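# Stow an unpowered desk robot arm in the floor case

## Task

Move the small, unpowered robot arm from the desk (its joints are limp and shift when pushed) into the open case on the floor. It must sit low enough that the lid could close, and it must have settled. Never let it drop more than a few centimetres, since that may fail the task. At the end, release it and back the robot away. The robot itself must not topple or finish leaning, or the task fails.

## Robot and tools

Robot: a Hello Robot Stretch 4, about 1.6 m tall. It has an omni-wheel base whose rim reaches at most 0.23 m from the base origin, a lift on a mast, one arm that telescopes forward, a wrist with yaw, pitch and roll, and a two-finger gripper. Occasionally something briefly shoves a loose object.

Frames: the base frame sits on the floor under the base centre, with x forward, y left and z up. The odometry frame is the base frame as it was when the scene began. hand_pose is reported in the base frame and marks a point between the open fingertips. When all wrist joints are at 0 its axes line up with the base axes. The printed value may be slightly wrong.

execute_actions(actions, cameras): actions is a list holding one action, or an empty list to only read state and images. An action may contain "base", "joints" or both, plus optional "pace" and "contact_limits". Alternatively it is {"end_of_arm": "enable_torque"} alone, which wakes wrist or gripper motors that shut themselves off. All motions in an action start together.

The "base" entry takes exactly one relative move, starting from the base position in the last reported state. translate_m is metres straight ahead, forward positive, range -2 to 2. strafe_m is metres sideways, left positive, range -2 to 2. rotate_rad turns on the spot, counter-clockwise positive, range -3.2 to 3.2.

"joints" is one object of absolute targets keyed by joint name:
- lift_m: 0 to 1.2 m
- arm_m: extension, 0 to 0.55 m
- wrist_yaw_rad: -1.134 to 4.276; 0 points forward, positive turns left, 3.14 is folded back, and above 3.4 the arm can get in the way
- wrist_pitch_rad: -1.117 to 4.259; 0 is level, 1.57 points straight down
- wrist_roll_rad: -1.117 to 4.259; at 0 the fingers are level, positive turns clockwise as seen from behind
- gripper_m: fingertip gap, -0.038 to 0.141 m; below 0 the tips press together
Done tolerances are ±0.004 for lift, arm and gripper, ±0.02 for yaw and roll, and ±0.05 for pitch. A joint target outside its range is clipped and the result reports it. Any other bad value or unknown key rejects the whole call. A joint or base left out of an action may keep pushing toward its earlier target.

"pace" is "slow", "default", "fast" or "max". The base reaches 0.1/0.3/0.4/0.6 m/s and 1/2/3/4 rad/s respectively, and these are reduced when the lift is above 0.2. contact_limits takes only arm_m, from 0 (lightest touch) to 0.75; the default is 0.5. Each action lasts at most 15 s. cameras lists any of head_camera, head_left_camera, head_right_camera, wrist_camera or "all". Omitted or null means all, and [] means none.

wait(seconds 0–10) lets time pass without new commands and returns the state. zoom_image(camera, region [x0,y0,x1,y1] in pixels, at most 504×504) enlarges part of the latest full image. read_manual returns only licence texts. finished_scene(scene) ends the scene, cannot be undone, and reports whether the task succeeded. The simulation keeps running while you think.

Cameras: head_camera sits at the mast top and looks forward and down; turn the base to look elsewhere. head_left_camera and head_right_camera are fisheyes that look more steeply down and show the base and arm. wrist_camera looks along the fingers, with the fingertips near the bottom of the image.

Result lines:
- base_status and joint_status: "done"; "off_target" (still pushing); "contact_stop_at_<key>" (the part went slack, so a loaded lift may sink); "limit_stop_at_own_body" (self-collision guard, often triggered with pitch below -0.2 together with roll below -0.4 or above 4); "limit_stop_at_tilt" (leaning over 6°, so lift, arm and wheels go slack); "torque_fault" (wrist or gripper motor went limp and needs enable_torque).
- on_its_own lists anything not commanded; "held at" is the target, not the actual position.
- lidar_m gives 12 distances in 30° sectors: the 1st straight ahead, then counter-clockwise (4th left, 7th behind, 10th right). "-" means nothing seen or closer than 0.25 m. The lidar sees from about 0.15 m up, so table tops register.
- wrist_depth_mm is a 7×7 grid of depths in mm, 100–2000.
- base_odometry comes from wheel turns. If turned_by_wheels and turned_by_imu differ by more than about 0.1 rad, the base slipped or hit something.
- base_tilt is in degrees, with forward and right positive and a fixed bias of up to about 1.5.
- motor_effort is in % with the peak in brackets. For wheels, positive turns the base right.

Gripper: to hold something, command a gap smaller than the object. Squeezing harder pulls it toward the wrist. The gap reading does not prove a hold; a firm grip shows as a change in gripper effort. Fingertips pressed onto a surface can stick, so raise the lift to free them. To unfold at the start, send lift_m 0.4 and wrist_yaw_rad 0 together.

Avoid the following. Do not let the carried arm drop or slam, and lower it right down into the case before opening the gripper. Do not push hard, and use low contact_limits near furniture. Do not turn or drive with more than 1 kg held while arm_m is above 0.2, especially at fast paces. Do not pull steadily with a high gripper, since either can tip the robot. Do not let the gripper or wrist be pressed by base or arm moves, which causes torque faults.

Each tool is called after ">>>" by a JSON object that holds its "name" and its "arguments", one argument or row to a line.

## Session

>>> {"name": "execute_actions", "arguments": {
  "actions": []
}}

Scene clock: 0.00 s.
base_odometry: x=+0.000 y=+0.000 heading=+0.000 (m, m, rad; odometry frame)
turned_by_wheels: +0.000 (rad since the last result)
turned_by_imu: +0.000 (rad since the last result)
base_tilt: forward=-0.2 right=-0.7 (deg)
lidar_m: 1.78 1.84 1.79 1.69 1.76 2.25 2.15 1.07 2.14 2.03 2.10 1.89
base_status: not commanded
joint_positions: lift_m=+0.155 arm_m=+0.000 wrist_yaw_rad=+3.215 wrist_pitch_rad=+0.018 wrist_roll_rad=-0.011 gripper_m=+0.057
joint_status: not commanded
motor_effort: lift_m=+19 arm_m=-1 wrist_yaw_rad=+2 wrist_pitch_rad=-7 wrist_roll_rad=+0 gripper_m=-3 wheel_0=+0 wheel_1=+0 wheel_2=+0 (%)
hand_pose: x=-0.1237 y=+0.0659 z=+0.3277 quat_wxyz=(-0.037, -0.009, -0.006, +0.999) (m; base frame)
wrist_depth_mm: - 135 136 - - - - / - 108 136 - - - - / - 113 137 - - - - / 138 137 196 - - - - / 214 1397 - - - - - / 226 1078 198 1229 201 1281 1336 / 229 768 842 113 831 831 866
pictures: head_camera, head_left_camera, head_right_camera, wrist_camera
Images, in order (width x height): head_camera 420x560, head_left_camera 420x672, head_right_camera 420x672, wrist_camera 616x392.

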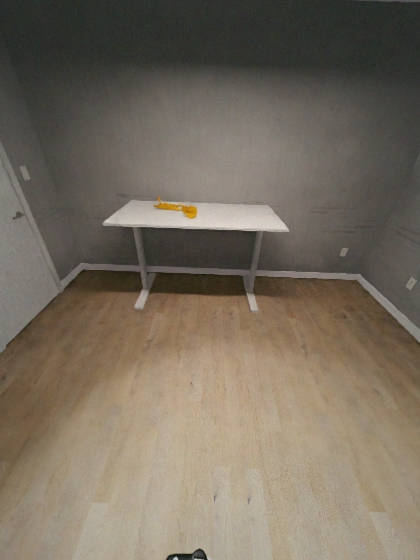

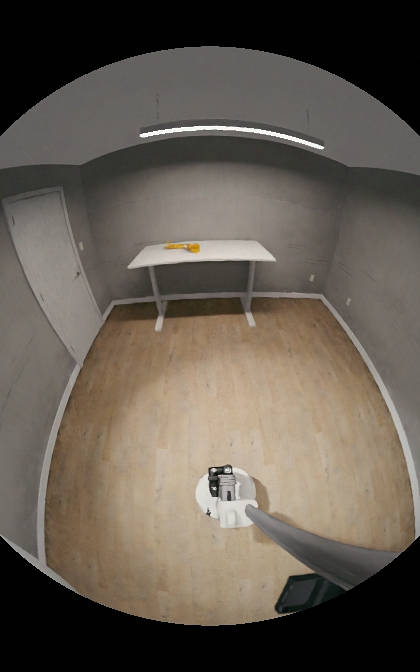

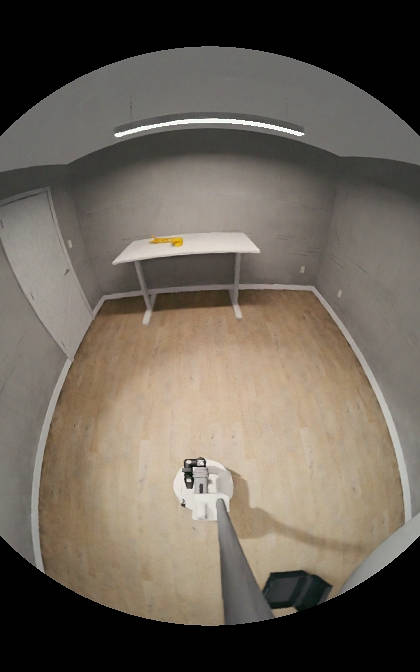

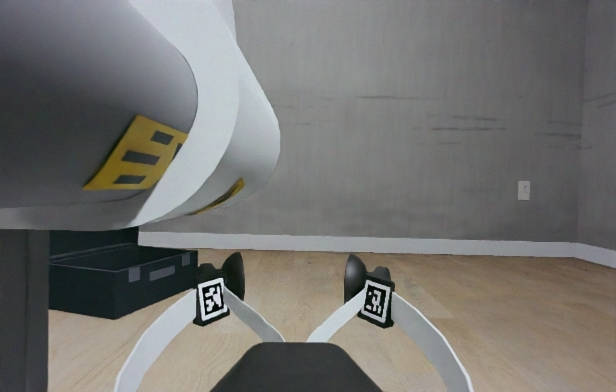

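Case is behind right. Look at it first.

>>> {"name": "execute_actions", "arguments": {
  "actions": [
    {"base":{"rotate_rad":-2.6},"joints":{"lift_m":0.4,"wrist_yaw_rad":0},"pace":"fast"}
  ],
  "cameras": ["head_camera"]
}}

>>> {"name": "execute_actions", "arguments": {
  "actions": [
    {"base":{"rotate_rad":2.6},"joints":{"lift_m":1.0,"wrist_pitch_rad":1.57,"wrist_roll_rad":1.57,"gripper_m":0.12},"pace":"fast"}
  ],
  "cameras": []
}}

>>> {"name": "execute_actions", "arguments": {
  "actions": [
    {"base":{"translate_m":1.4},"pace":"fast"}
  ]
}}

>>> {"name": "execute_actions", "arguments": {
  "actions": [
    {"base":{"strafe_m":0.35},"pace":"fast"}
  ],
  "cameras": ["head_camera","wrist_camera"]
}}

Scene clock: 7.57 s.
base_odometry: x=+0.000 y=+0.000 heading=-2.600 (m, m, rad; odometry frame)
turned_by_wheels: -2.600 (rad since the last result)
turned_by_imu: -2.575 (rad since the last result)
base_tilt: forward=-0.2 right=-0.7 (deg)
lidar_m: 1.10 2.10 2.01 2.09 1.86 1.77 2.22 1.82 1.73 1.79 2.25 2.15
base_status: done
joint_positions: lift_m=+0.400 arm_m=+0.000 wrist_yaw_rad=+0.000 wrist_pitch_rad=+0.018 wrist_roll_rad=-0.011 gripper_m=+0.057
joint_status: all done
motor_effort: lift_m=+21(22) arm_m=-1(1) wrist_yaw_rad=-1(2) wrist_pitch_rad=-7(5) wrist_roll_rad=+0(1) gripper_m=-5(2) wheel_0=-2(10) wheel_1=-2(11) wheel_2=-2(9) (%)
hand_pose: x=+0.4589 y=-0.0873 z=+0.5727 quat_wxyz=(+1.000, -0.006, +0.009, +0.000) (m; base frame)
wrist_depth_mm: 1863 - - - 1983 1808 1618 / 1863 - - - 1983 1808 1576 / 1863 - - - - 1863 1618 / 1921 - - - 1983 1808 1708 / 1863 - - - - 1756 1618 / 1756 1921 198 1336 201 1708 1661 / 1308 1255 1118 112 1281 1366 1430
pictures: head_camera
Images, in order (width x height): head_camera 420x560.

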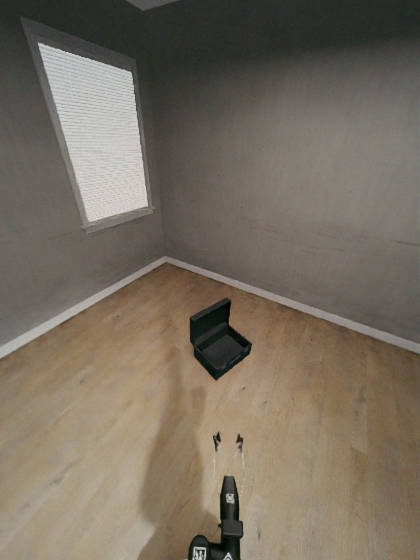

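Scene clock: 10.17 s.
base_odometry: x=+0.000 y=+0.000 heading=+0.000 (m, m, rad; odometry frame)
turned_by_wheels: +2.600 (rad since the last result)
turned_by_imu: +2.573 (rad since the last result)
base_tilt: forward=-0.3 right=-0.5 (deg)
lidar_m: 1.78 1.82 1.78 1.69 1.77 2.26 2.14 1.18 2.14 2.03 2.08 1.90
base_status: done
joint_positions: lift_m=+1.000 arm_m=+0.000 wrist_yaw_rad=+0.000 wrist_pitch_rad=+1.570 wrist_roll_rad=+1.570 gripper_m=+0.120
joint_status: all done
motor_effort: lift_m=+22(24) arm_m=-1(1) wrist_yaw_rad=+2(1) wrist_pitch_rad=+1(8) wrist_roll_rad=+2(10) gripper_m=-2(4) wheel_0=+0(9) wheel_1=+1(8) wheel_2=+1(12) (%)
hand_pose: x=+0.1708 y=-0.0874 z=+0.8895 quat_wxyz=(+0.501, +0.500, +0.500, -0.499) (m; base frame)
wrist_depth_mm: 1118 1138 1098 1138 1138 1138 1160 / 1118 1098 1138 1118 1118 1160 1160 / 1098 1138 1118 1138 1138 1160 1160 / 1160 1138 1138 917 931 1182 1160 / 1098 1118 1118 917 946 1160 362 / 1138 1138 1160 1138 220 1182 1160 / 1138 1138 1160 112 1182 1160 1160
pictures: none
No camera images: the call's "cameras" was empty. Leave "cameras" out to get every camera's image.

Scene clock: 15.53 s.
base_odometry: x=+1.400 y=+0.000 heading=+0.000 (m, m, rad; odometry frame)
turned_by_wheels: +0.000 (rad since the last result)
turned_by_imu: -0.001 (rad since the last result)
base_tilt: forward=-0.3 right=-0.5 (deg)
lidar_m: 0.38 0.40 0.54 1.70 1.79 2.42 2.46 2.55 2.10 1.97 0.60 0.41
base_status: done
joint_positions: lift_m=+1.000 arm_m=+0.000 wrist_yaw_rad=+0.000 wrist_pitch_rad=+1.570 wrist_roll_rad=+1.570 gripper_m=+0.120
joint_status: not commanded
motor_effort: lift_m=+22(22) arm_m=-1(1) wrist_yaw_rad=+2(1) wrist_pitch_rad=+1(2) wrist_roll_rad=+1(2) gripper_m=-1(3) wheel_0=-1(11) wheel_1=+0(5) wheel_2=+0(12) (%)
hand_pose: x=+0.1707 y=-0.0874 z=+0.8895 quat_wxyz=(+0.501, +0.500, +0.500, -0.499) (m; base frame)
wrist_depth_mm: 1098 1118 1118 1118 1138 1118 1138 / 1060 1078 1118 1138 1160 1160 1118 / 1098 1118 1138 1160 1160 1160 1160 / 1118 1118 1138 931 904 1138 1182 / 1118 1118 1138 931 931 1160 362 / 1118 1118 1138 1182 220 1160 1205 / 1160 1160 1160 112 1160 1160 1182
pictures: head_camera, head_left_camera, head_right_camera, wrist_camera
Images, in order (width x height): head_camera 420x560, head_left_camera 420x672, head_right_camera 420x672, wrist_camera 616x392.

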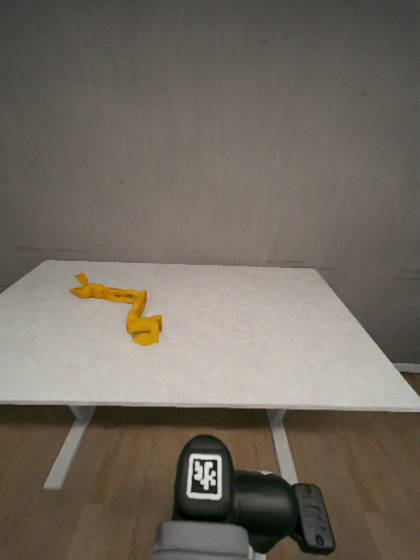

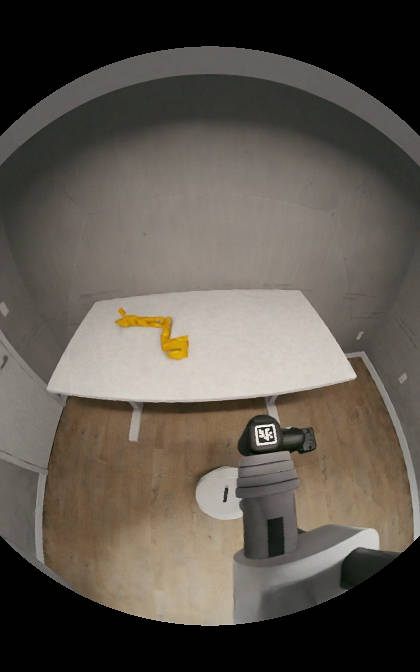

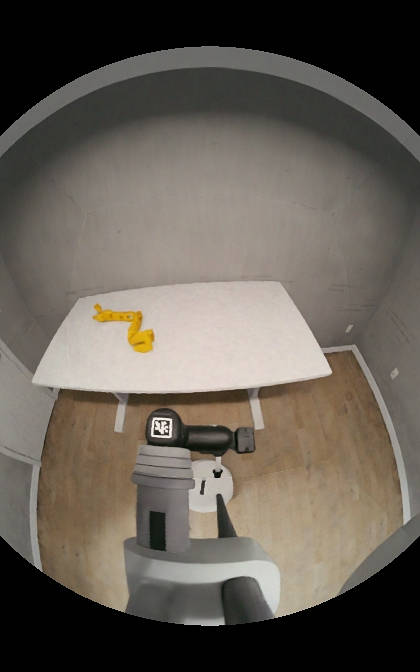

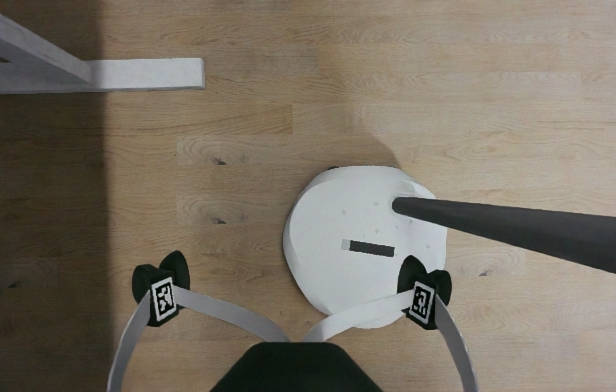

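Scene clock: 17.83 s.
base_odometry: x=+1.400 y=+0.350 heading=+0.000 (m, m, rad; odometry frame)
turned_by_wheels: +0.000 (rad since the last result)
turned_by_imu: +0.000 (rad since the last result)
base_tilt: forward=-0.3 right=-0.6 (deg)
lidar_m: 0.36 0.39 0.53 1.36 1.44 1.95 3.67 2.62 2.49 2.37 0.56 0.39
base_status: done
joint_positions: lift_m=+1.000 arm_m=+0.000 wrist_yaw_rad=+0.000 wrist_pitch_rad=+1.570 wrist_roll_rad=+1.570 gripper_m=+0.120
joint_status: not commanded
motor_effort: lift_m=+21(22) arm_m=-1(1) wrist_yaw_rad=+1(1) wrist_pitch_rad=+2(3) wrist_roll_rad=+1(1) gripper_m=+2(0) wheel_0=+1(12) wheel_1=+0(11) wheel_2=+0(1) (%)
hand_pose: x=+0.1707 y=-0.0874 z=+0.8895 quat_wxyz=(+0.501, +0.500, +0.500, -0.499) (m; base frame)
wrist_depth_mm: 1118 1138 1138 1118 1118 1138 1160 / 1098 1118 1118 1118 1160 1160 1138 / 1118 1160 1138 1160 1138 1138 1160 / 1118 1118 1160 931 931 1160 1160 / 1118 1138 1138 931 917 1138 359 / 1118 1138 1160 1160 220 1182 1160 / 1138 1138 1160 112 1182 1160 1205
pictures: head_camera, wrist_camera
Images, in order (width x height): head_camera 420x560, wrist_camera 616x392.

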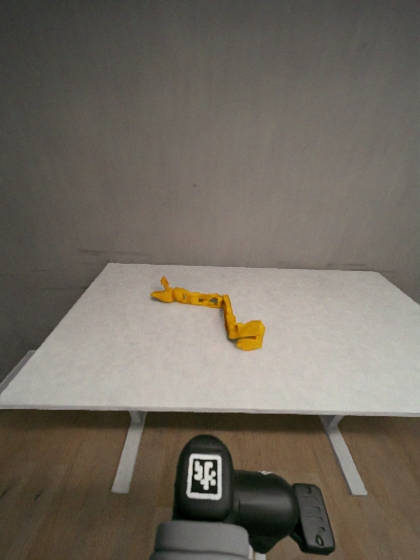

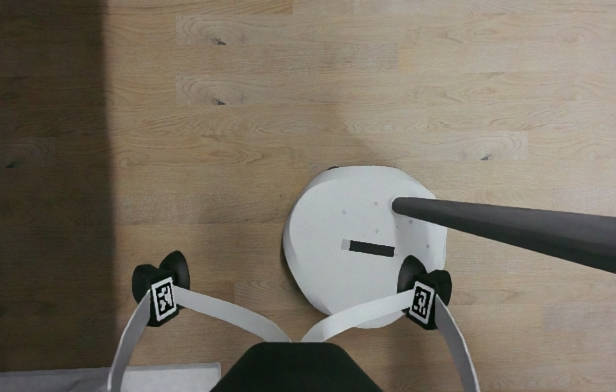

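>>> {"name": "execute_actions", "arguments": {
  "actions": [
    {"joints":{"lift_m":1.2,"wrist_roll_rad":0},"pace":"fast"}
  ],
  "cameras": []
}}

>>> {"name": "execute_actions", "arguments": {
  "actions": [
    {"joints":{"arm_m":0.5},"pace":"fast"}
  ]
}}

Scene clock: 22.50 s.
base_odometry: x=+1.400 y=+0.350 heading=+0.000 (m, m, rad; odometry frame)
turned_by_wheels: +0.000 (rad since the last result)
turned_by_imu: -0.001 (rad since the last result)
base_tilt: forward=-0.2 right=-0.4 (deg)
lidar_m: 0.37 0.38 0.53 1.36 1.45 1.95 3.67 2.63 2.48 2.37 0.58 0.38
base_status: not commanded
joint_positions: lift_m=+1.200 arm_m=+0.000 wrist_yaw_rad=+0.000 wrist_pitch_rad=+1.570 wrist_roll_rad=+0.000 gripper_m=+0.120
joint_status: all done
motor_effort: lift_m=+22(21) arm_m=-1(1) wrist_yaw_rad=+2(2) wrist_pitch_rad=+0(3) wrist_roll_rad=-1(5) gripper_m=+0(0) wheel_0=+1(1) wheel_1=+0(0) wheel_2=+0(0) (%)
hand_pose: x=+0.1707 y=-0.0874 z=+1.0895 quat_wxyz=(+0.707, +0.000, +0.707, +0.000) (m; base frame)
wrist_depth_mm: 362 364 364 373 377 387 397 / 1336 1308 1336 1366 1336 1366 1397 / 1336 1336 1336 1336 1336 1366 1397 / 1336 1366 1336 1366 1336 1366 1397 / 1308 1336 1118 1138 1366 1366 1397 / 1336 1336 1138 1138 220 1366 1397 / 1308 1336 1336 112 1366 1397 1397
pictures: none
No camera images: the call's "cameras" was empty. Leave "cameras" out to get every camera's image.

Scene clock: 24.60 s.
base_odometry: x=+1.400 y=+0.350 heading=+0.000 (m, m, rad; odometry frame)
turned_by_wheels: +0.000 (rad since the last result)
turned_by_imu: -0.001 (rad since the last result)
base_tilt: forward=-0.2 right=-0.5 (deg)
lidar_m: 0.37 0.38 0.52 1.36 1.42 1.93 3.67 2.63 2.48 2.37 0.58 0.39
base_status: not commanded
joint_positions: lift_m=+1.200 arm_m=+0.499 wrist_yaw_rad=+0.000 wrist_pitch_rad=+1.570 wrist_roll_rad=+0.000 gripper_m=+0.120
joint_status: all done
motor_effort: lift_m=+22(22) arm_m=+4(6) wrist_yaw_rad=+0(1) wrist_pitch_rad=+0(2) wrist_roll_rad=+1(0) gripper_m=-1(2) wheel_0=+1(1) wheel_1=+0(0) wheel_2=+0(0) (%)
hand_pose: x=+0.6704 y=-0.0874 z=+1.0895 quat_wxyz=(+0.707, +0.000, +0.707, +0.000) (m; base frame)
wrist_depth_mm: 357 362 362 368 368 375 375 / 306 307 317 368 373 375 377 / 357 364 364 368 370 375 382 / 359 366 362 368 373 375 379 / 362 366 366 368 373 375 382 / 359 362 368 303 220 377 382 / 362 364 368 112 297 379 379
pictures: head_camera, head_left_camera, head_right_camera, wrist_camera
Images, in order (width x height): head_camera 420x560, head_left_camera 420x672, head_right_camera 420x672, wrist_camera 616x392.

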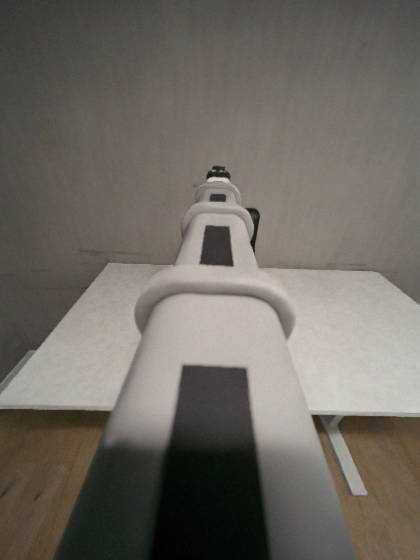

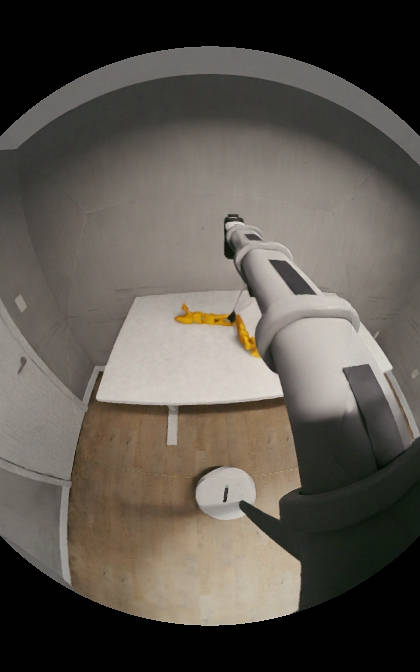

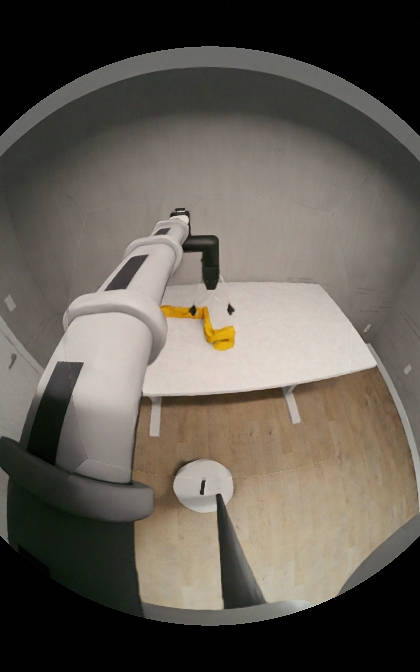

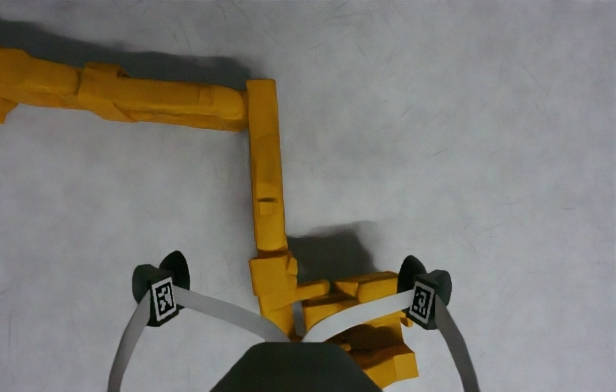

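>>> {"name": "execute_actions", "arguments": {
  "actions": [
    {"base":{"translate_m":0.17},"joints":{"arm_m":0.55,"gripper_m":0.0}}
  ],
  "cameras": []
}}

>>> {"name": "execute_actions", "arguments": {
  "actions": [
    {"base":{"strafe_m":0.15}}
  ],
  "cameras": ["wrist_camera"]
}}

>>> {"name": "execute_actions", "arguments": {
  "actions": [
    {"joints":{"lift_m":1.095}}
  ],
  "cameras": ["wrist_camera","head_left_camera"]
}}

>>> {"name": "execute_actions", "arguments": {
  "actions": [
    {"joints":{"arm_m":0.3},"pace":"slow"}
  ],
  "cameras": ["wrist_camera","head_right_camera","head_left_camera"]
}}

Scene clock: 40.33 s.
base_odometry: x=+1.570 y=+0.350 heading=+0.000 (m, m, rad; odometry frame)
turned_by_wheels: +0.000 (rad since the last result)
turned_by_imu: -0.001 (rad since the last result)
base_tilt: forward=-0.2 right=-0.5 (deg)
lidar_m: 0.25 0.25 0.28 1.35 1.42 1.94 3.85 2.67 2.48 0.98 0.32 0.25
base_status: done
joint_positions: lift_m=+1.200 arm_m=+0.549 wrist_yaw_rad=+0.000 wrist_pitch_rad=+1.570 wrist_roll_rad=+0.000 gripper_m=+0.000
joint_status: all done
motor_effort: lift_m=+22(22) arm_m=+4(6) wrist_yaw_rad=+1(3) wrist_pitch_rad=+1(1) wrist_roll_rad=+1(1) gripper_m=-8(9) wheel_0=+0(2) wheel_1=+1(9) wheel_2=+0(11) (%)
hand_pose: x=+0.7198 y=-0.0874 z=+1.0895 quat_wxyz=(+0.707, +0.000, +0.707, +0.000) (m; base frame)
wrist_depth_mm: 355 359 362 366 370 375 377 / 355 362 362 370 368 375 379 / 357 359 364 368 375 373 377 / 357 364 364 370 375 373 382 / 359 364 362 370 373 375 382 / 353 364 190 196 370 377 379 / 359 306 307 112 375 377 382
pictures: none
No camera images: the call's "cameras" was empty. Leave "cameras" out to get every camera's image.

Scene clock: 42.07 s.
base_odometry: x=+1.570 y=+0.500 heading=+0.000 (m, m, rad; odometry frame)
turned_by_wheels: +0.000 (rad since the last result)
turned_by_imu: +0.000 (rad since the last result)
base_tilt: forward=-0.2 right=-0.5 (deg)
lidar_m: 0.25 0.25 0.26 1.20 1.24 1.74 3.84 2.73 2.62 0.99 0.32 0.25
base_status: done
joint_positions: lift_m=+1.200 arm_m=+0.549 wrist_yaw_rad=+0.000 wrist_pitch_rad=+1.570 wrist_roll_rad=+0.000 gripper_m=+0.000
joint_status: not commanded
motor_effort: lift_m=+22(22) arm_m=+4(4) wrist_yaw_rad=+3(3) wrist_pitch_rad=+1(1) wrist_roll_rad=+1(0) gripper_m=-8(5) wheel_0=+1(8) wheel_1=+0(7) wheel_2=+0(0) (%)
hand_pose: x=+0.7198 y=-0.0874 z=+1.0895 quat_wxyz=(+0.707, +0.000, +0.707, +0.000) (m; base frame)
wrist_depth_mm: 355 362 366 368 368 375 377 / 357 359 362 366 368 375 377 / 359 362 364 370 373 375 379 / 357 362 366 368 373 377 379 / 359 362 368 368 375 375 379 / 359 317 191 196 370 379 379 / 359 272 309 112 312 377 379
pictures: wrist_camera
Images, in order (width x height): wrist_camera 616x392.

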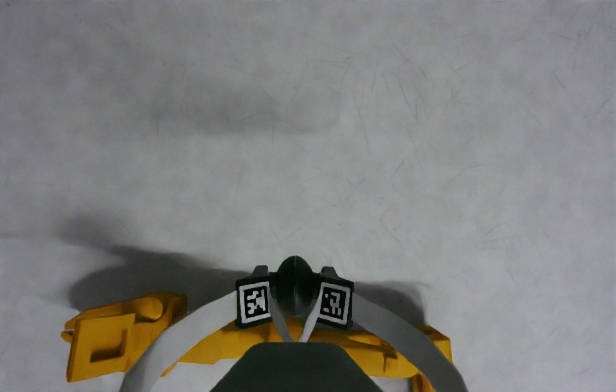

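Scene clock: 43.53 s.
base_odometry: x=+1.570 y=+0.500 heading=+0.000 (m, m, rad; odometry frame)
turned_by_wheels: +0.000 (rad since the last result)
turned_by_imu: +0.000 (rad since the last result)
base_tilt: forward=-0.1 right=-0.6 (deg)
lidar_m: 0.25 0.25 0.28 1.21 1.26 1.74 3.85 2.74 2.62 0.95 0.34 0.25
base_status: not commanded
joint_positions: lift_m=+1.095 arm_m=+0.549 wrist_yaw_rad=+0.000 wrist_pitch_rad=+1.570 wrist_roll_rad=+0.000 gripper_m=+0.000
joint_status: all done
motor_effort: lift_m=+16(25) arm_m=+4(4) wrist_yaw_rad=+1(3) wrist_pitch_rad=+2(1) wrist_roll_rad=+0(1) gripper_m=-6(8) wheel_0=+1(1) wheel_1=+0(0) wheel_2=+0(0) (%)
hand_pose: x=+0.7198 y=-0.0874 z=+0.9850 quat_wxyz=(+0.707, +0.000, +0.707, +0.000) (m; base frame)
wrist_depth_mm: 254 257 259 260 264 266 268 / 254 256 259 260 264 266 268 / 255 258 260 263 266 267 270 / 256 258 260 262 265 268 271 / 257 258 260 263 265 268 271 / 257 259 191 196 266 270 271 / 221 210 258 112 266 271 272
pictures: head_left_camera, wrist_camera
Images, in order (width x height): head_left_camera 420x672, wrist_camera 616x392.

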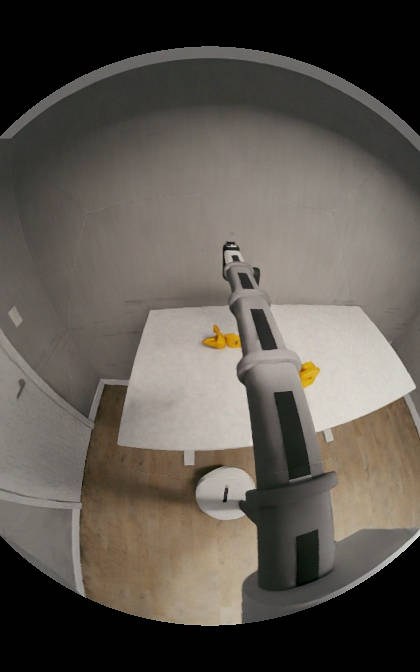

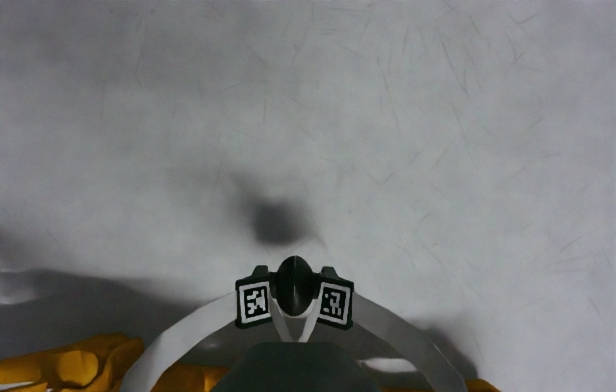

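Scene clock: 47.30 s.
base_odometry: x=+1.570 y=+0.500 heading=+0.000 (m, m, rad; odometry frame)
turned_by_wheels: +0.000 (rad since the last result)
turned_by_imu: -0.001 (rad since the last result)
base_tilt: forward=-0.2 right=-0.6 (deg)
lidar_m: 0.25 0.25 0.28 1.20 1.26 1.74 3.85 2.73 2.62 0.95 0.34 0.25
base_status: not commanded
joint_positions: lift_m=+1.095 arm_m=+0.301 wrist_yaw_rad=+0.001 wrist_pitch_rad=+1.568 wrist_roll_rad=+0.000 gripper_m=+0.000
joint_status: all done
motor_effort: lift_m=+16(16) arm_m=-4(7) wrist_yaw_rad=+1(2) wrist_pitch_rad=+8(12) wrist_roll_rad=+1(1) gripper_m=-7(7) wheel_0=+1(1) wheel_1=+0(0) wheel_2=+0(0) (%)
hand_pose: x=+0.4726 y=-0.0874 z=+0.9850 quat_wxyz=(+0.708, +0.000, +0.706, +0.000) (m; base frame)
wrist_depth_mm: 255 257 262 263 265 268 270 / 256 258 260 262 265 267 270 / 255 258 260 264 266 270 271 / 256 260 262 263 266 270 270 / 257 259 263 264 266 247 271 / 258 259 191 197 206 213 271 / 257 211 204 112 238 271 206
pictures: head_left_camera, head_right_camera, wrist_camera
Images, in order (width x height): head_left_camera 420x672, head_right_camera 420x672, wrist_camera 616x392.

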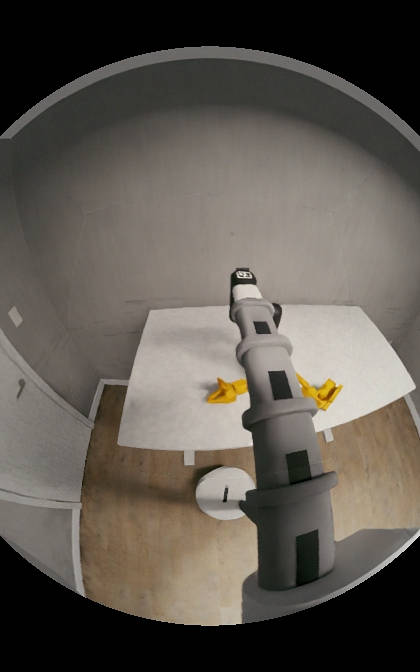

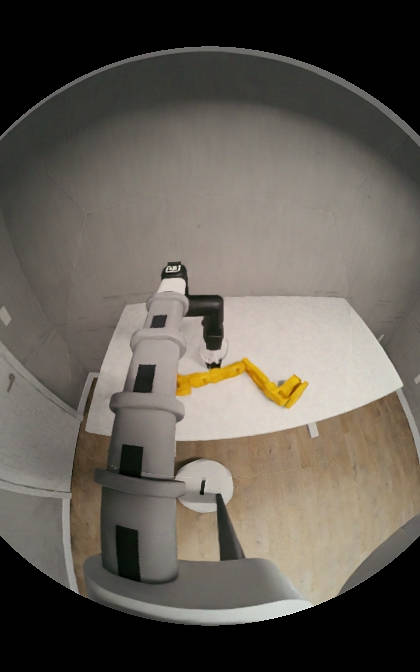

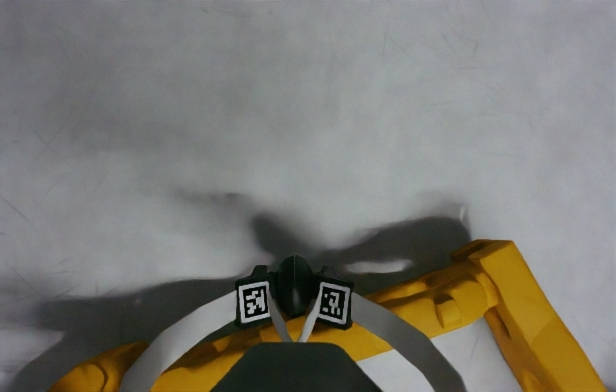

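>>> {"name": "execute_actions", "arguments": {
  "actions": [
    {"joints":{"lift_m":1.2}}
  ],
  "cameras": []
}}

>>> {"name": "execute_actions", "arguments": {
  "actions": [
    {"base":{"strafe_m":-0.1},"joints":{"arm_m":0.2,"wrist_roll_rad":1.57}}
  ],
  "cameras": ["wrist_camera"]
}}

>>> {"name": "execute_actions", "arguments": {
  "actions": [
    {"joints":{"lift_m":1.095}}
  ],
  "cameras": ["wrist_camera"]
}}

>>> {"name": "execute_actions", "arguments": {
  "actions": [
    {"joints":{"arm_m":0.55},"pace":"slow"}
  ],
  "cameras": ["wrist_camera","head_right_camera","head_left_camera"]
}}

Scene clock: 53.37 s.
base_odometry: x=+1.570 y=+0.500 heading=+0.000 (m, m, rad; odometry frame)
turned_by_wheels: +0.000 (rad since the last result)
turned_by_imu: -0.001 (rad since the last result)
base_tilt: forward=-0.1 right=-0.6 (deg)
lidar_m: 0.25 0.25 0.27 1.22 1.24 1.73 3.86 2.73 2.63 0.98 0.30 0.25
base_status: not commanded
joint_positions: lift_m=+1.200 arm_m=+0.301 wrist_yaw_rad=+0.000 wrist_pitch_rad=+1.570 wrist_roll_rad=+0.000 gripper_m=+0.000
joint_status: all done
motor_effort: lift_m=+22(20) arm_m=-4(5) wrist_yaw_rad=+1(1) wrist_pitch_rad=+2(6) wrist_roll_rad=+0(0) gripper_m=-6(7) wheel_0=+1(0) wheel_1=+0(0) wheel_2=+0(0) (%)
hand_pose: x=+0.4720 y=-0.0874 z=+1.0895 quat_wxyz=(+0.707, +0.000, +0.707, +0.000) (m; base frame)
wrist_depth_mm: 357 362 362 368 370 377 379 / 359 362 364 370 370 375 377 / 359 362 366 368 373 375 379 / 359 364 368 370 373 375 379 / 359 364 366 368 329 377 379 / 364 364 190 197 375 349 379 / 359 264 366 112 373 306 382
pictures: none
No camera images: the call's "cameras" was empty. Leave "cameras" out to get every camera's image.

Scene clock: 54.87 s.
base_odometry: x=+1.570 y=+0.400 heading=+0.000 (m, m, rad; odometry frame)
turned_by_wheels: +0.000 (rad since the last result)
turned_by_imu: -0.001 (rad since the last result)
base_tilt: forward=-0.3 right=-0.6 (deg)
lidar_m: 0.25 0.25 0.28 1.31 1.36 1.87 3.85 2.68 2.53 0.98 0.33 0.25
base_status: done
joint_positions: lift_m=+1.200 arm_m=+0.201 wrist_yaw_rad=+0.000 wrist_pitch_rad=+1.570 wrist_roll_rad=+1.570 gripper_m=+0.000
joint_status: all done
motor_effort: lift_m=+22(22) arm_m=-4(5) wrist_yaw_rad=+1(2) wrist_pitch_rad=+2(3) wrist_roll_rad=+1(7) gripper_m=-9(9) wheel_0=-1(9) wheel_1=-2(10) wheel_2=+0(0) (%)
hand_pose: x=+0.3719 y=-0.0874 z=+1.0895 quat_wxyz=(+0.500, +0.500, +0.500, -0.500) (m; base frame)
wrist_depth_mm: 359 364 364 294 366 1336 1366 / 357 362 364 307 368 1336 1336 / 362 364 364 300 368 1366 1336 / 362 362 309 368 373 1182 1366 / 364 366 368 370 373 1366 1397 / 364 368 191 196 375 1366 1336 / 366 370 314 112 375 1397 1397
pictures: wrist_camera
Images, in order (width x height): wrist_camera 616x392.

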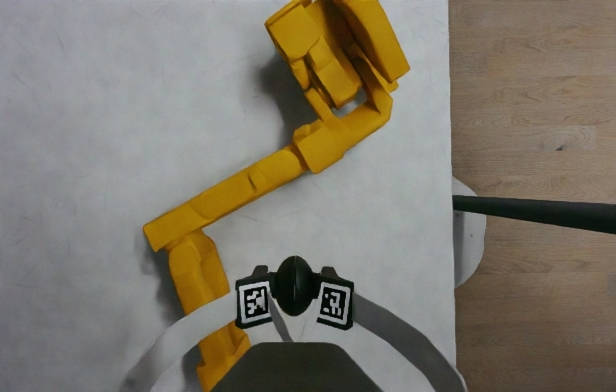

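Scene clock: 56.33 s.
base_odometry: x=+1.570 y=+0.400 heading=+0.000 (m, m, rad; odometry frame)
turned_by_wheels: +0.000 (rad since the last result)
turned_by_imu: +0.000 (rad since the last result)
base_tilt: forward=-0.1 right=-0.7 (deg)
lidar_m: 0.25 0.25 0.29 1.31 1.35 1.88 3.83 2.70 2.52 0.97 0.33 0.25
base_status: not commanded
joint_positions: lift_m=+1.095 arm_m=+0.201 wrist_yaw_rad=+0.000 wrist_pitch_rad=+1.570 wrist_roll_rad=+1.570 gripper_m=+0.000
joint_status: all done
motor_effort: lift_m=+16(18) arm_m=-5(4) wrist_yaw_rad=+3(2) wrist_pitch_rad=+0(1) wrist_roll_rad=+1(2) gripper_m=-10(7) wheel_0=-1(1) wheel_1=-2(2) wheel_2=+0(0) (%)
hand_pose: x=+0.3719 y=-0.0874 z=+0.9850 quat_wxyz=(+0.500, +0.500, +0.500, -0.500) (m; base frame)
wrist_depth_mm: 256 256 258 203 195 263 1229 / 255 258 259 260 196 264 1255 / 257 258 260 189 263 266 1255 / 258 260 191 263 264 267 1255 / 259 206 262 265 266 268 1255 / 260 208 191 196 265 270 1281 / 260 203 243 113 268 272 1281
pictures: wrist_camera
Images, in order (width x height): wrist_camera 616x392.

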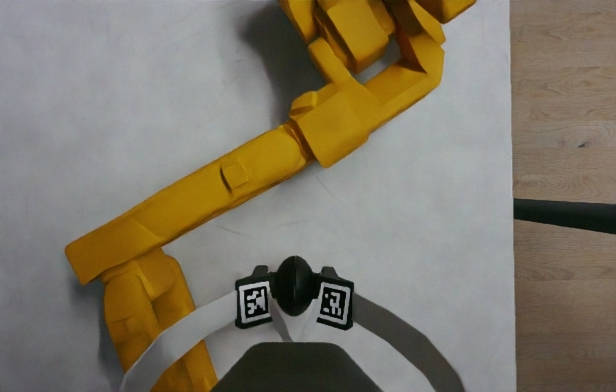

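Scene clock: 61.10 s.
base_odometry: x=+1.570 y=+0.400 heading=+0.000 (m, m, rad; odometry frame)
turned_by_wheels: +0.000 (rad since the last result)
turned_by_imu: -0.001 (rad since the last result)
base_tilt: forward=-0.2 right=-0.7 (deg)
lidar_m: 0.25 0.25 0.29 1.31 1.33 1.87 3.84 2.69 2.53 0.98 0.33 0.25
base_status: not commanded
joint_positions: lift_m=+1.095 arm_m=+0.548 wrist_yaw_rad=-0.001 wrist_pitch_rad=+1.573 wrist_roll_rad=+1.570 gripper_m=+0.000
joint_status: all done
motor_effort: lift_m=+16(16) arm_m=+5(7) wrist_yaw_rad=+4(5) wrist_pitch_rad=-8(10) wrist_roll_rad=+2(2) gripper_m=-4(8) wheel_0=-1(1) wheel_1=-2(2) wheel_2=+0(0) (%)
hand_pose: x=+0.7187 y=-0.0874 z=+0.9850 quat_wxyz=(+0.500, +0.499, +0.501, -0.500) (m; base frame)
wrist_depth_mm: 254 256 257 258 200 263 264 / 254 257 258 260 189 265 266 / 256 257 259 189 263 266 267 / 257 258 259 263 264 268 267 / 258 258 206 262 264 267 270 / 258 262 191 196 266 268 271 / 260 262 262 112 266 268 272
pictures: head_left_camera, head_right_camera, wrist_camera
Images, in order (width x height): head_left_camera 420x672, head_right_camera 420x672, wrist_camera 616x392.

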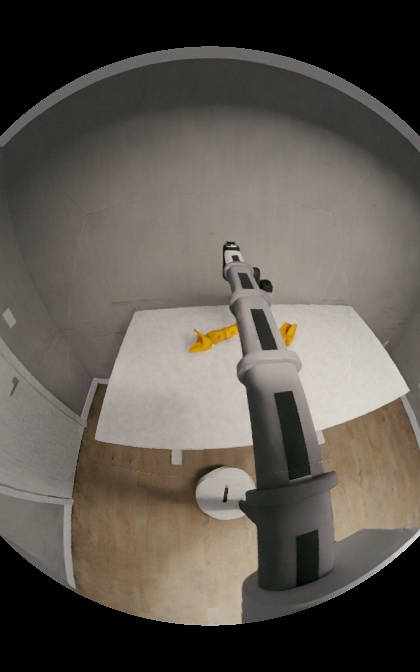

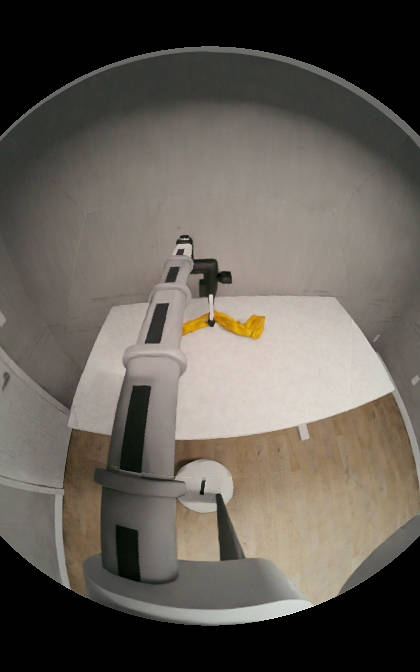

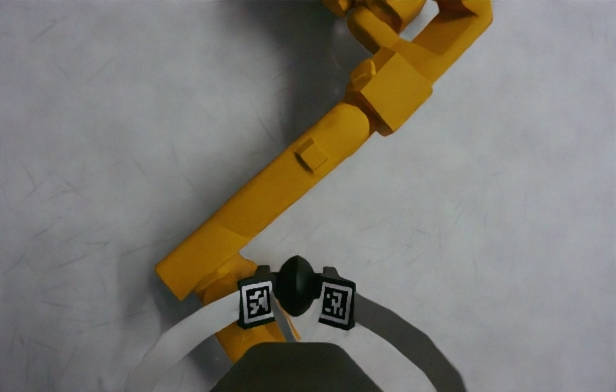

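>>> {"name": "execute_actions", "arguments": {
  "actions": [
    {"joints":{"lift_m":1.2,"arm_m":0.54}}
  ],
  "cameras": []
}}

>>> {"name": "execute_actions", "arguments": {
  "actions": [
    {"joints":{"wrist_roll_rad":3.14,"gripper_m":0.141}}
  ],
  "cameras": ["wrist_camera"]
}}

Scene clock: 67.87 s.
base_odometry: x=+1.570 y=+0.400 heading=+0.000 (m, m, rad; odometry frame)
turned_by_wheels: +0.000 (rad since the last result)
turned_by_imu: -0.001 (rad since the last result)
base_tilt: forward=-0.2 right=-0.6 (deg)
lidar_m: 0.25 0.25 0.29 1.31 1.35 1.87 3.85 2.71 2.53 0.99 0.31 0.25
base_status: not commanded
joint_positions: lift_m=+1.200 arm_m=+0.541 wrist_yaw_rad=+0.000 wrist_pitch_rad=+1.570 wrist_roll_rad=+1.570 gripper_m=+0.000
joint_status: all done
motor_effort: lift_m=+22(24) arm_m=-5(6) wrist_yaw_rad=+2(4) wrist_pitch_rad=-1(7) wrist_roll_rad=+2(1) gripper_m=-6(5) wheel_0=-1(1) wheel_1=-2(2) wheel_2=+0(0) (%)
hand_pose: x=+0.7118 y=-0.0874 z=+1.0895 quat_wxyz=(+0.500, +0.500, +0.500, -0.500) (m; base frame)
wrist_depth_mm: 355 359 362 294 298 366 370 / 359 359 362 366 310 373 370 / 359 362 364 366 368 375 375 / 359 362 364 368 370 370 377 / 362 362 324 368 370 377 377 / 364 366 191 195 375 377 377 / 366 366 370 112 375 377 379
pictures: none
No camera images: the call's "cameras" was empty. Leave "cameras" out to get every camera's image.

Scene clock: 70.23 s.
base_odometry: x=+1.570 y=+0.400 heading=+0.000 (m, m, rad; odometry frame)
turned_by_wheels: +0.000 (rad since the last result)
turned_by_imu: -0.001 (rad since the last result)
base_tilt: forward=-0.1 right=-0.5 (deg)
lidar_m: 0.25 0.25 0.29 1.31 1.36 1.86 3.85 2.70 2.52 0.97 0.32 0.25
base_status: not commanded
joint_positions: lift_m=+1.200 arm_m=+0.541 wrist_yaw_rad=+0.000 wrist_pitch_rad=+1.570 wrist_roll_rad=+3.140 gripper_m=+0.141
joint_status: all done
motor_effort: lift_m=+22(22) arm_m=-4(4) wrist_yaw_rad=+2(4) wrist_pitch_rad=+0(1) wrist_roll_rad=+1(5) gripper_m=+0(7) wheel_0=-1(1) wheel_1=-2(2) wheel_2=+0(0) (%)
hand_pose: x=+0.7118 y=-0.0874 z=+1.0895 quat_wxyz=(+0.001, +0.707, +0.001, -0.707) (m; base frame)
wrist_depth_mm: 351 355 359 362 364 368 373 / 355 357 357 364 368 368 375 / 353 357 364 364 368 373 340 / 289 294 366 368 370 317 319 / 289 362 338 368 319 377 382 / 362 364 300 309 373 379 384 / 364 368 370 112 377 382 384
pictures: wrist_camera
Images, in order (width x height): wrist_camera 616x392.

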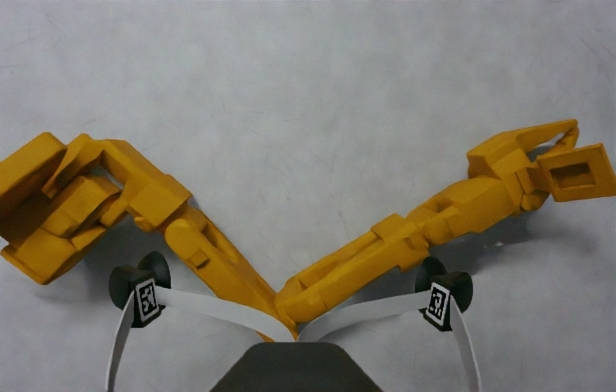

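>>> {"name": "execute_actions", "arguments": {
  "actions": [
    {"base":{"strafe_m":-0.075},"joints":{"wrist_roll_rad":2.3,"gripper_m":0.08}}
  ],
  "cameras": ["wrist_camera"]
}}

>>> {"name": "execute_actions", "arguments": {
  "actions": [
    {"joints":{"lift_m":1.09}}
  ],
  "cameras": ["wrist_camera"]
}}

Scene clock: 82.83 s.
base_odometry: x=+1.570 y=+0.325 heading=-0.001 (m, m, rad; odometry frame)
turned_by_wheels: +0.000 (rad since the last result)
turned_by_imu: -0.001 (rad since the last result)
base_tilt: forward=-0.2 right=-0.6 (deg)
lidar_m: 0.25 0.25 0.28 1.38 1.43 1.97 3.85 2.67 2.43 2.34 0.30 0.25
base_status: done
joint_positions: lift_m=+1.200 arm_m=+0.541 wrist_yaw_rad=+0.000 wrist_pitch_rad=+1.570 wrist_roll_rad=+2.300 gripper_m=+0.080
joint_status: all done
motor_effort: lift_m=+22(22) arm_m=-4(4) wrist_yaw_rad=+2(2) wrist_pitch_rad=+2(1) wrist_roll_rad=-1(9) gripper_m=-3(3) wheel_0=-2(8) wheel_1=-1(10) wheel_2=+0(0) (%)
hand_pose: x=+0.7118 y=-0.0874 z=+1.0895 quat_wxyz=(+0.289, +0.646, +0.289, -0.645) (m; base frame)
wrist_depth_mm: 355 357 359 364 364 364 370 / 357 357 276 364 366 368 373 / 357 359 291 303 368 373 373 / 359 364 366 366 370 373 375 / 362 364 366 368 373 375 377 / 362 364 202 366 201 377 377 / 366 366 373 112 329 379 382
pictures: wrist_camera
Images, in order (width x height): wrist_camera 616x392.

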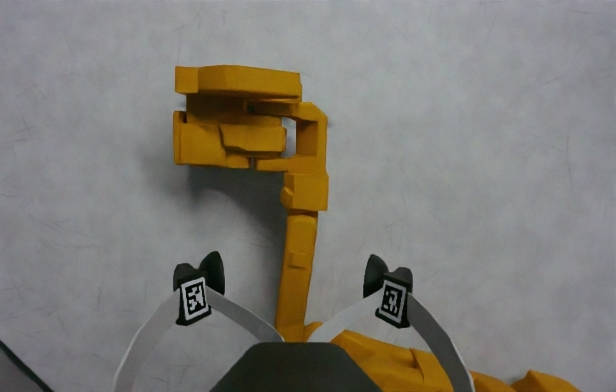

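Scene clock: 84.33 s.
base_odometry: x=+1.570 y=+0.325 heading=-0.001 (m, m, rad; odometry frame)
turned_by_wheels: +0.000 (rad since the last result)
turned_by_imu: +0.000 (rad since the last result)
base_tilt: forward=-0.2 right=-0.5 (deg)
lidar_m: 0.25 0.25 0.29 1.39 1.41 1.99 3.85 2.68 2.44 2.33 0.32 0.25
base_status: not commanded
joint_positions: lift_m=+1.090 arm_m=+0.541 wrist_yaw_rad=+0.000 wrist_pitch_rad=+1.570 wrist_roll_rad=+2.300 gripper_m=+0.080
joint_status: all done
motor_effort: lift_m=+16(20) arm_m=-4(4) wrist_yaw_rad=+3(4) wrist_pitch_rad=-2(1) wrist_roll_rad=+0(1) gripper_m=-3(1) wheel_0=-2(2) wheel_1=-1(1) wheel_2=+0(0) (%)
hand_pose: x=+0.7118 y=-0.0874 z=+0.9800 quat_wxyz=(+0.289, +0.646, +0.289, -0.645) (m; base frame)
wrist_depth_mm: 247 155 153 253 256 256 258 / 249 179 184 187 256 258 260 / 250 182 190 194 257 259 262 / 252 252 256 183 258 260 263 / 252 255 257 191 260 262 265 / 254 256 202 186 202 263 265 / 256 256 259 112 264 265 267
pictures: wrist_camera
Images, in order (width x height): wrist_camera 616x392.

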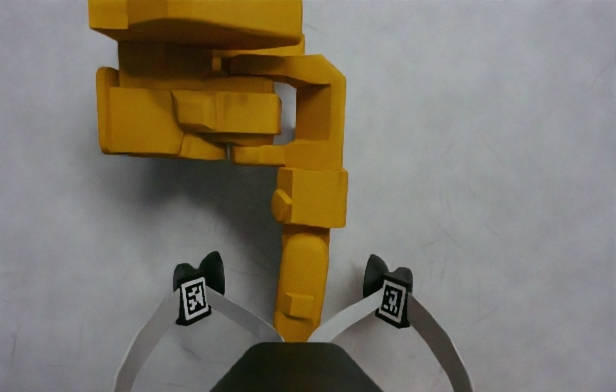

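>>> {"name": "execute_actions", "arguments": {
  "actions": [
    {"joints":{"gripper_m":-0.038}}
  ],
  "cameras": []
}}

>>> {"name": "execute_actions", "arguments": {
  "actions": [
    {"joints":{"lift_m":1.2},"pace":"slow"}
  ],
  "cameras": ["wrist_camera","head_right_camera"]
}}

>>> {"name": "execute_actions", "arguments": {
  "actions": [
    {"joints":{"arm_m":0.2,"wrist_roll_rad":3.14},"pace":"slow"}
  ],
  "cameras": []
}}

>>> {"name": "execute_actions", "arguments": {
  "actions": [
    {"joints":{"wrist_pitch_rad":0.3},"pace":"slow"}
  ],
  "cameras": ["wrist_camera","head_right_camera"]
}}

Scene clock: 90.27 s.
base_odometry: x=+1.570 y=+0.325 heading=-0.001 (m, m, rad; odometry frame)
turned_by_wheels: +0.000 (rad since the last result)
turned_by_imu: -0.001 (rad since the last result)
base_tilt: forward=-0.3 right=-0.6 (deg)
lidar_m: 0.25 0.25 0.30 1.39 1.44 1.99 3.83 2.71 2.44 2.33 0.32 0.25
base_status: not commanded
joint_positions: lift_m=+1.090 arm_m=+0.541 wrist_yaw_rad=+0.000 wrist_pitch_rad=+1.570 wrist_roll_rad=+2.300 gripper_m=-0.037
joint_status: all done
motor_effort: lift_m=+18(18) arm_m=-4(4) wrist_yaw_rad=+3(4) wrist_pitch_rad=+4(1) wrist_roll_rad=+0(2) gripper_m=-33(34) wheel_0=-1(2) wheel_1=-1(1) wheel_2=+0(0) (%)
hand_pose: x=+0.7119 y=-0.0874 z=+0.9798 quat_wxyz=(+0.289, +0.646, +0.288, -0.645) (m; base frame)
wrist_depth_mm: 246 153 156 250 253 256 256 / 247 166 177 184 254 257 258 / 248 168 182 185 256 258 260 / 252 252 253 174 257 259 262 / 250 252 254 183 259 260 263 / 253 254 184 175 183 263 265 / 255 255 258 112 260 263 265
pictures: none
No camera images: the call's "cameras" was empty. Leave "cameras" out to get every camera's image.

Scene clock: 92.03 s.
base_odometry: x=+1.570 y=+0.325 heading=-0.001 (m, m, rad; odometry frame)
turned_by_wheels: +0.000 (rad since the last result)
turned_by_imu: +0.000 (rad since the last result)
base_tilt: forward=-0.2 right=-0.7 (deg)
lidar_m: 0.25 0.25 0.28 1.39 1.44 1.96 3.84 2.70 2.46 2.33 0.32 0.25
base_status: not commanded
joint_positions: lift_m=+1.200 arm_m=+0.541 wrist_yaw_rad=+0.000 wrist_pitch_rad=+1.569 wrist_roll_rad=+2.300 gripper_m=-0.037
joint_status: all done
motor_effort: lift_m=+25(24) arm_m=-4(4) wrist_yaw_rad=+3(3) wrist_pitch_rad=+4(2) wrist_roll_rad=-1(0) gripper_m=-32(31) wheel_0=-1(1) wheel_1=-1(1) wheel_2=+0(0) (%)
hand_pose: x=+0.7120 y=-0.0874 z=+1.0892 quat_wxyz=(+0.289, +0.646, +0.288, -0.645) (m; base frame)
wrist_depth_mm: 351 104 109 130 366 364 370 / 353 130 149 158 366 366 373 / 355 136 150 168 368 373 373 / 359 359 362 169 368 377 373 / 362 362 368 177 370 375 377 / 359 364 183 179 184 375 377 / 364 366 368 112 336 290 327
pictures: head_right_camera, wrist_camera
Images, in order (width x height): head_right_camera 420x672, wrist_camera 616x392.

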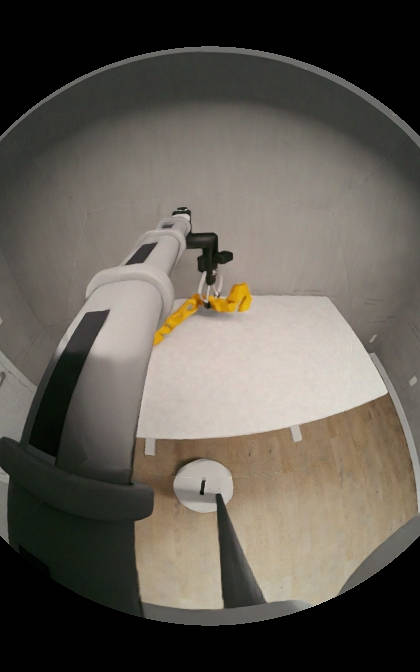

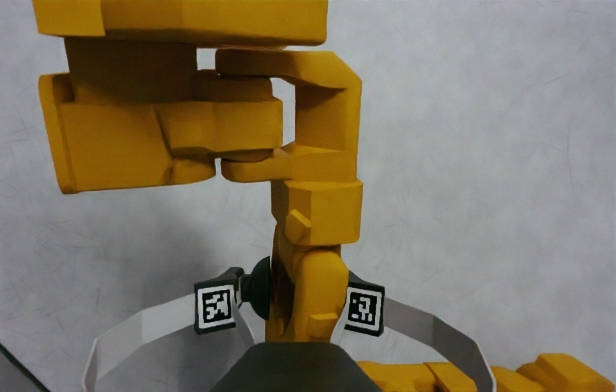

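Scene clock: 96.70 s.
base_odometry: x=+1.570 y=+0.325 heading=-0.001 (m, m, rad; odometry frame)
turned_by_wheels: +0.000 (rad since the last result)
turned_by_imu: -0.001 (rad since the last result)
base_tilt: forward=-0.3 right=-0.4 (deg)
lidar_m: 0.25 0.25 0.28 1.38 1.45 1.98 3.87 2.67 2.44 2.34 0.33 0.25
base_status: not commanded
joint_positions: lift_m=+1.200 arm_m=+0.201 wrist_yaw_rad=+0.000 wrist_pitch_rad=+1.571 wrist_roll_rad=+3.140 gripper_m=-0.037
joint_status: all done
motor_effort: lift_m=+25(25) arm_m=-4(5) wrist_yaw_rad=+2(2) wrist_pitch_rad=-2(2) wrist_roll_rad=+1(3) gripper_m=-31(32) wheel_0=-1(1) wheel_1=-1(1) wheel_2=+0(0) (%)
hand_pose: x=+0.3717 y=-0.0874 z=+1.0892 quat_wxyz=(+0.001, +0.707, +0.001, -0.707) (m; base frame)
wrist_depth_mm: 1336 104 108 131 1336 1366 1336 / 353 131 148 158 1118 373 375 / 353 136 150 169 370 373 375 / 357 362 364 168 370 377 377 / 357 366 364 177 373 373 379 / 362 364 182 178 184 379 382 / 364 368 368 113 289 298 330
pictures: none
No camera images: the call's "cameras" was empty. Leave "cameras" out to get every camera's image.

Scene clock: 98.83 s.
base_odometry: x=+1.570 y=+0.325 heading=+0.000 (m, m, rad; odometry frame)
turned_by_wheels: +0.000 (rad since the last result)
turned_by_imu: +0.000 (rad since the last result)
base_tilt: forward=-0.2 right=-0.6 (deg)
lidar_m: 0.25 0.25 0.28 1.38 1.43 1.96 3.85 2.68 2.43 2.34 0.32 0.25
base_status: not commanded
joint_positions: lift_m=+1.200 arm_m=+0.201 wrist_yaw_rad=+0.000 wrist_pitch_rad=+0.309 wrist_roll_rad=+3.139 gripper_m=-0.037
joint_status: all done
on_its_own: wrist_pitch_rad is at rest, and its effort (-26) is outside its rest range (-23 to +23)
motor_effort: lift_m=+25(25) arm_m=-4(5) wrist_yaw_rad=+1(11) wrist_pitch_rad=-26(31) wrist_roll_rad=+2(5) gripper_m=-32(32) wheel_0=+0(1) wheel_1=-1(1) wheel_2=+0(0) (%)
hand_pose: x=+0.6464 y=-0.0874 z=+1.2899 quat_wxyz=(+0.001, +0.988, +0.000, -0.154) (m; base frame)
wrist_depth_mm: 504 144 151 173 204 181 164 / 640 148 162 177 196 189 621 / 668 152 168 181 213 183 683 / 640 640 640 176 209 634 647 / 621 615 615 186 202 615 621 / 585 585 183 181 183 597 597 / 569 564 569 112 384 559 580
pictures: head_right_camera, wrist_camera
Images, in order (width x height): head_right_camera 420x672, wrist_camera 616x392.

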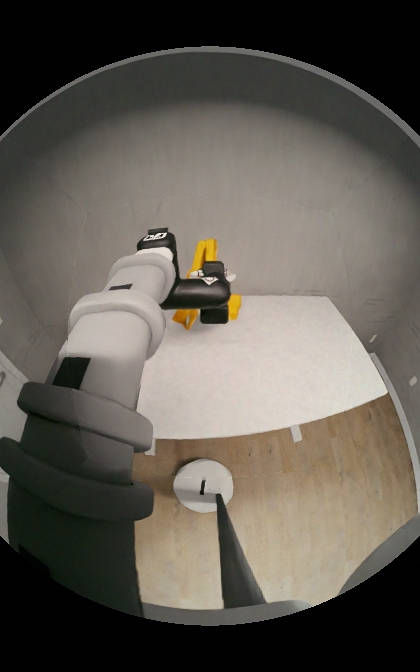

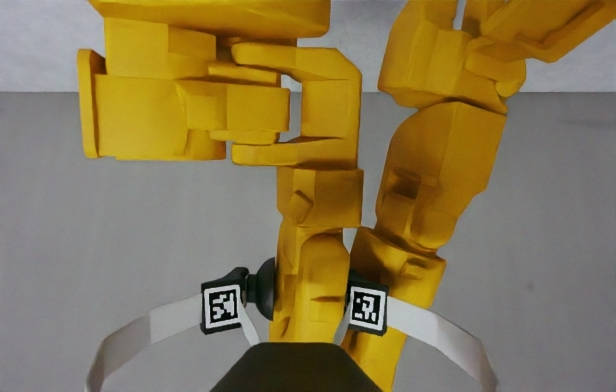

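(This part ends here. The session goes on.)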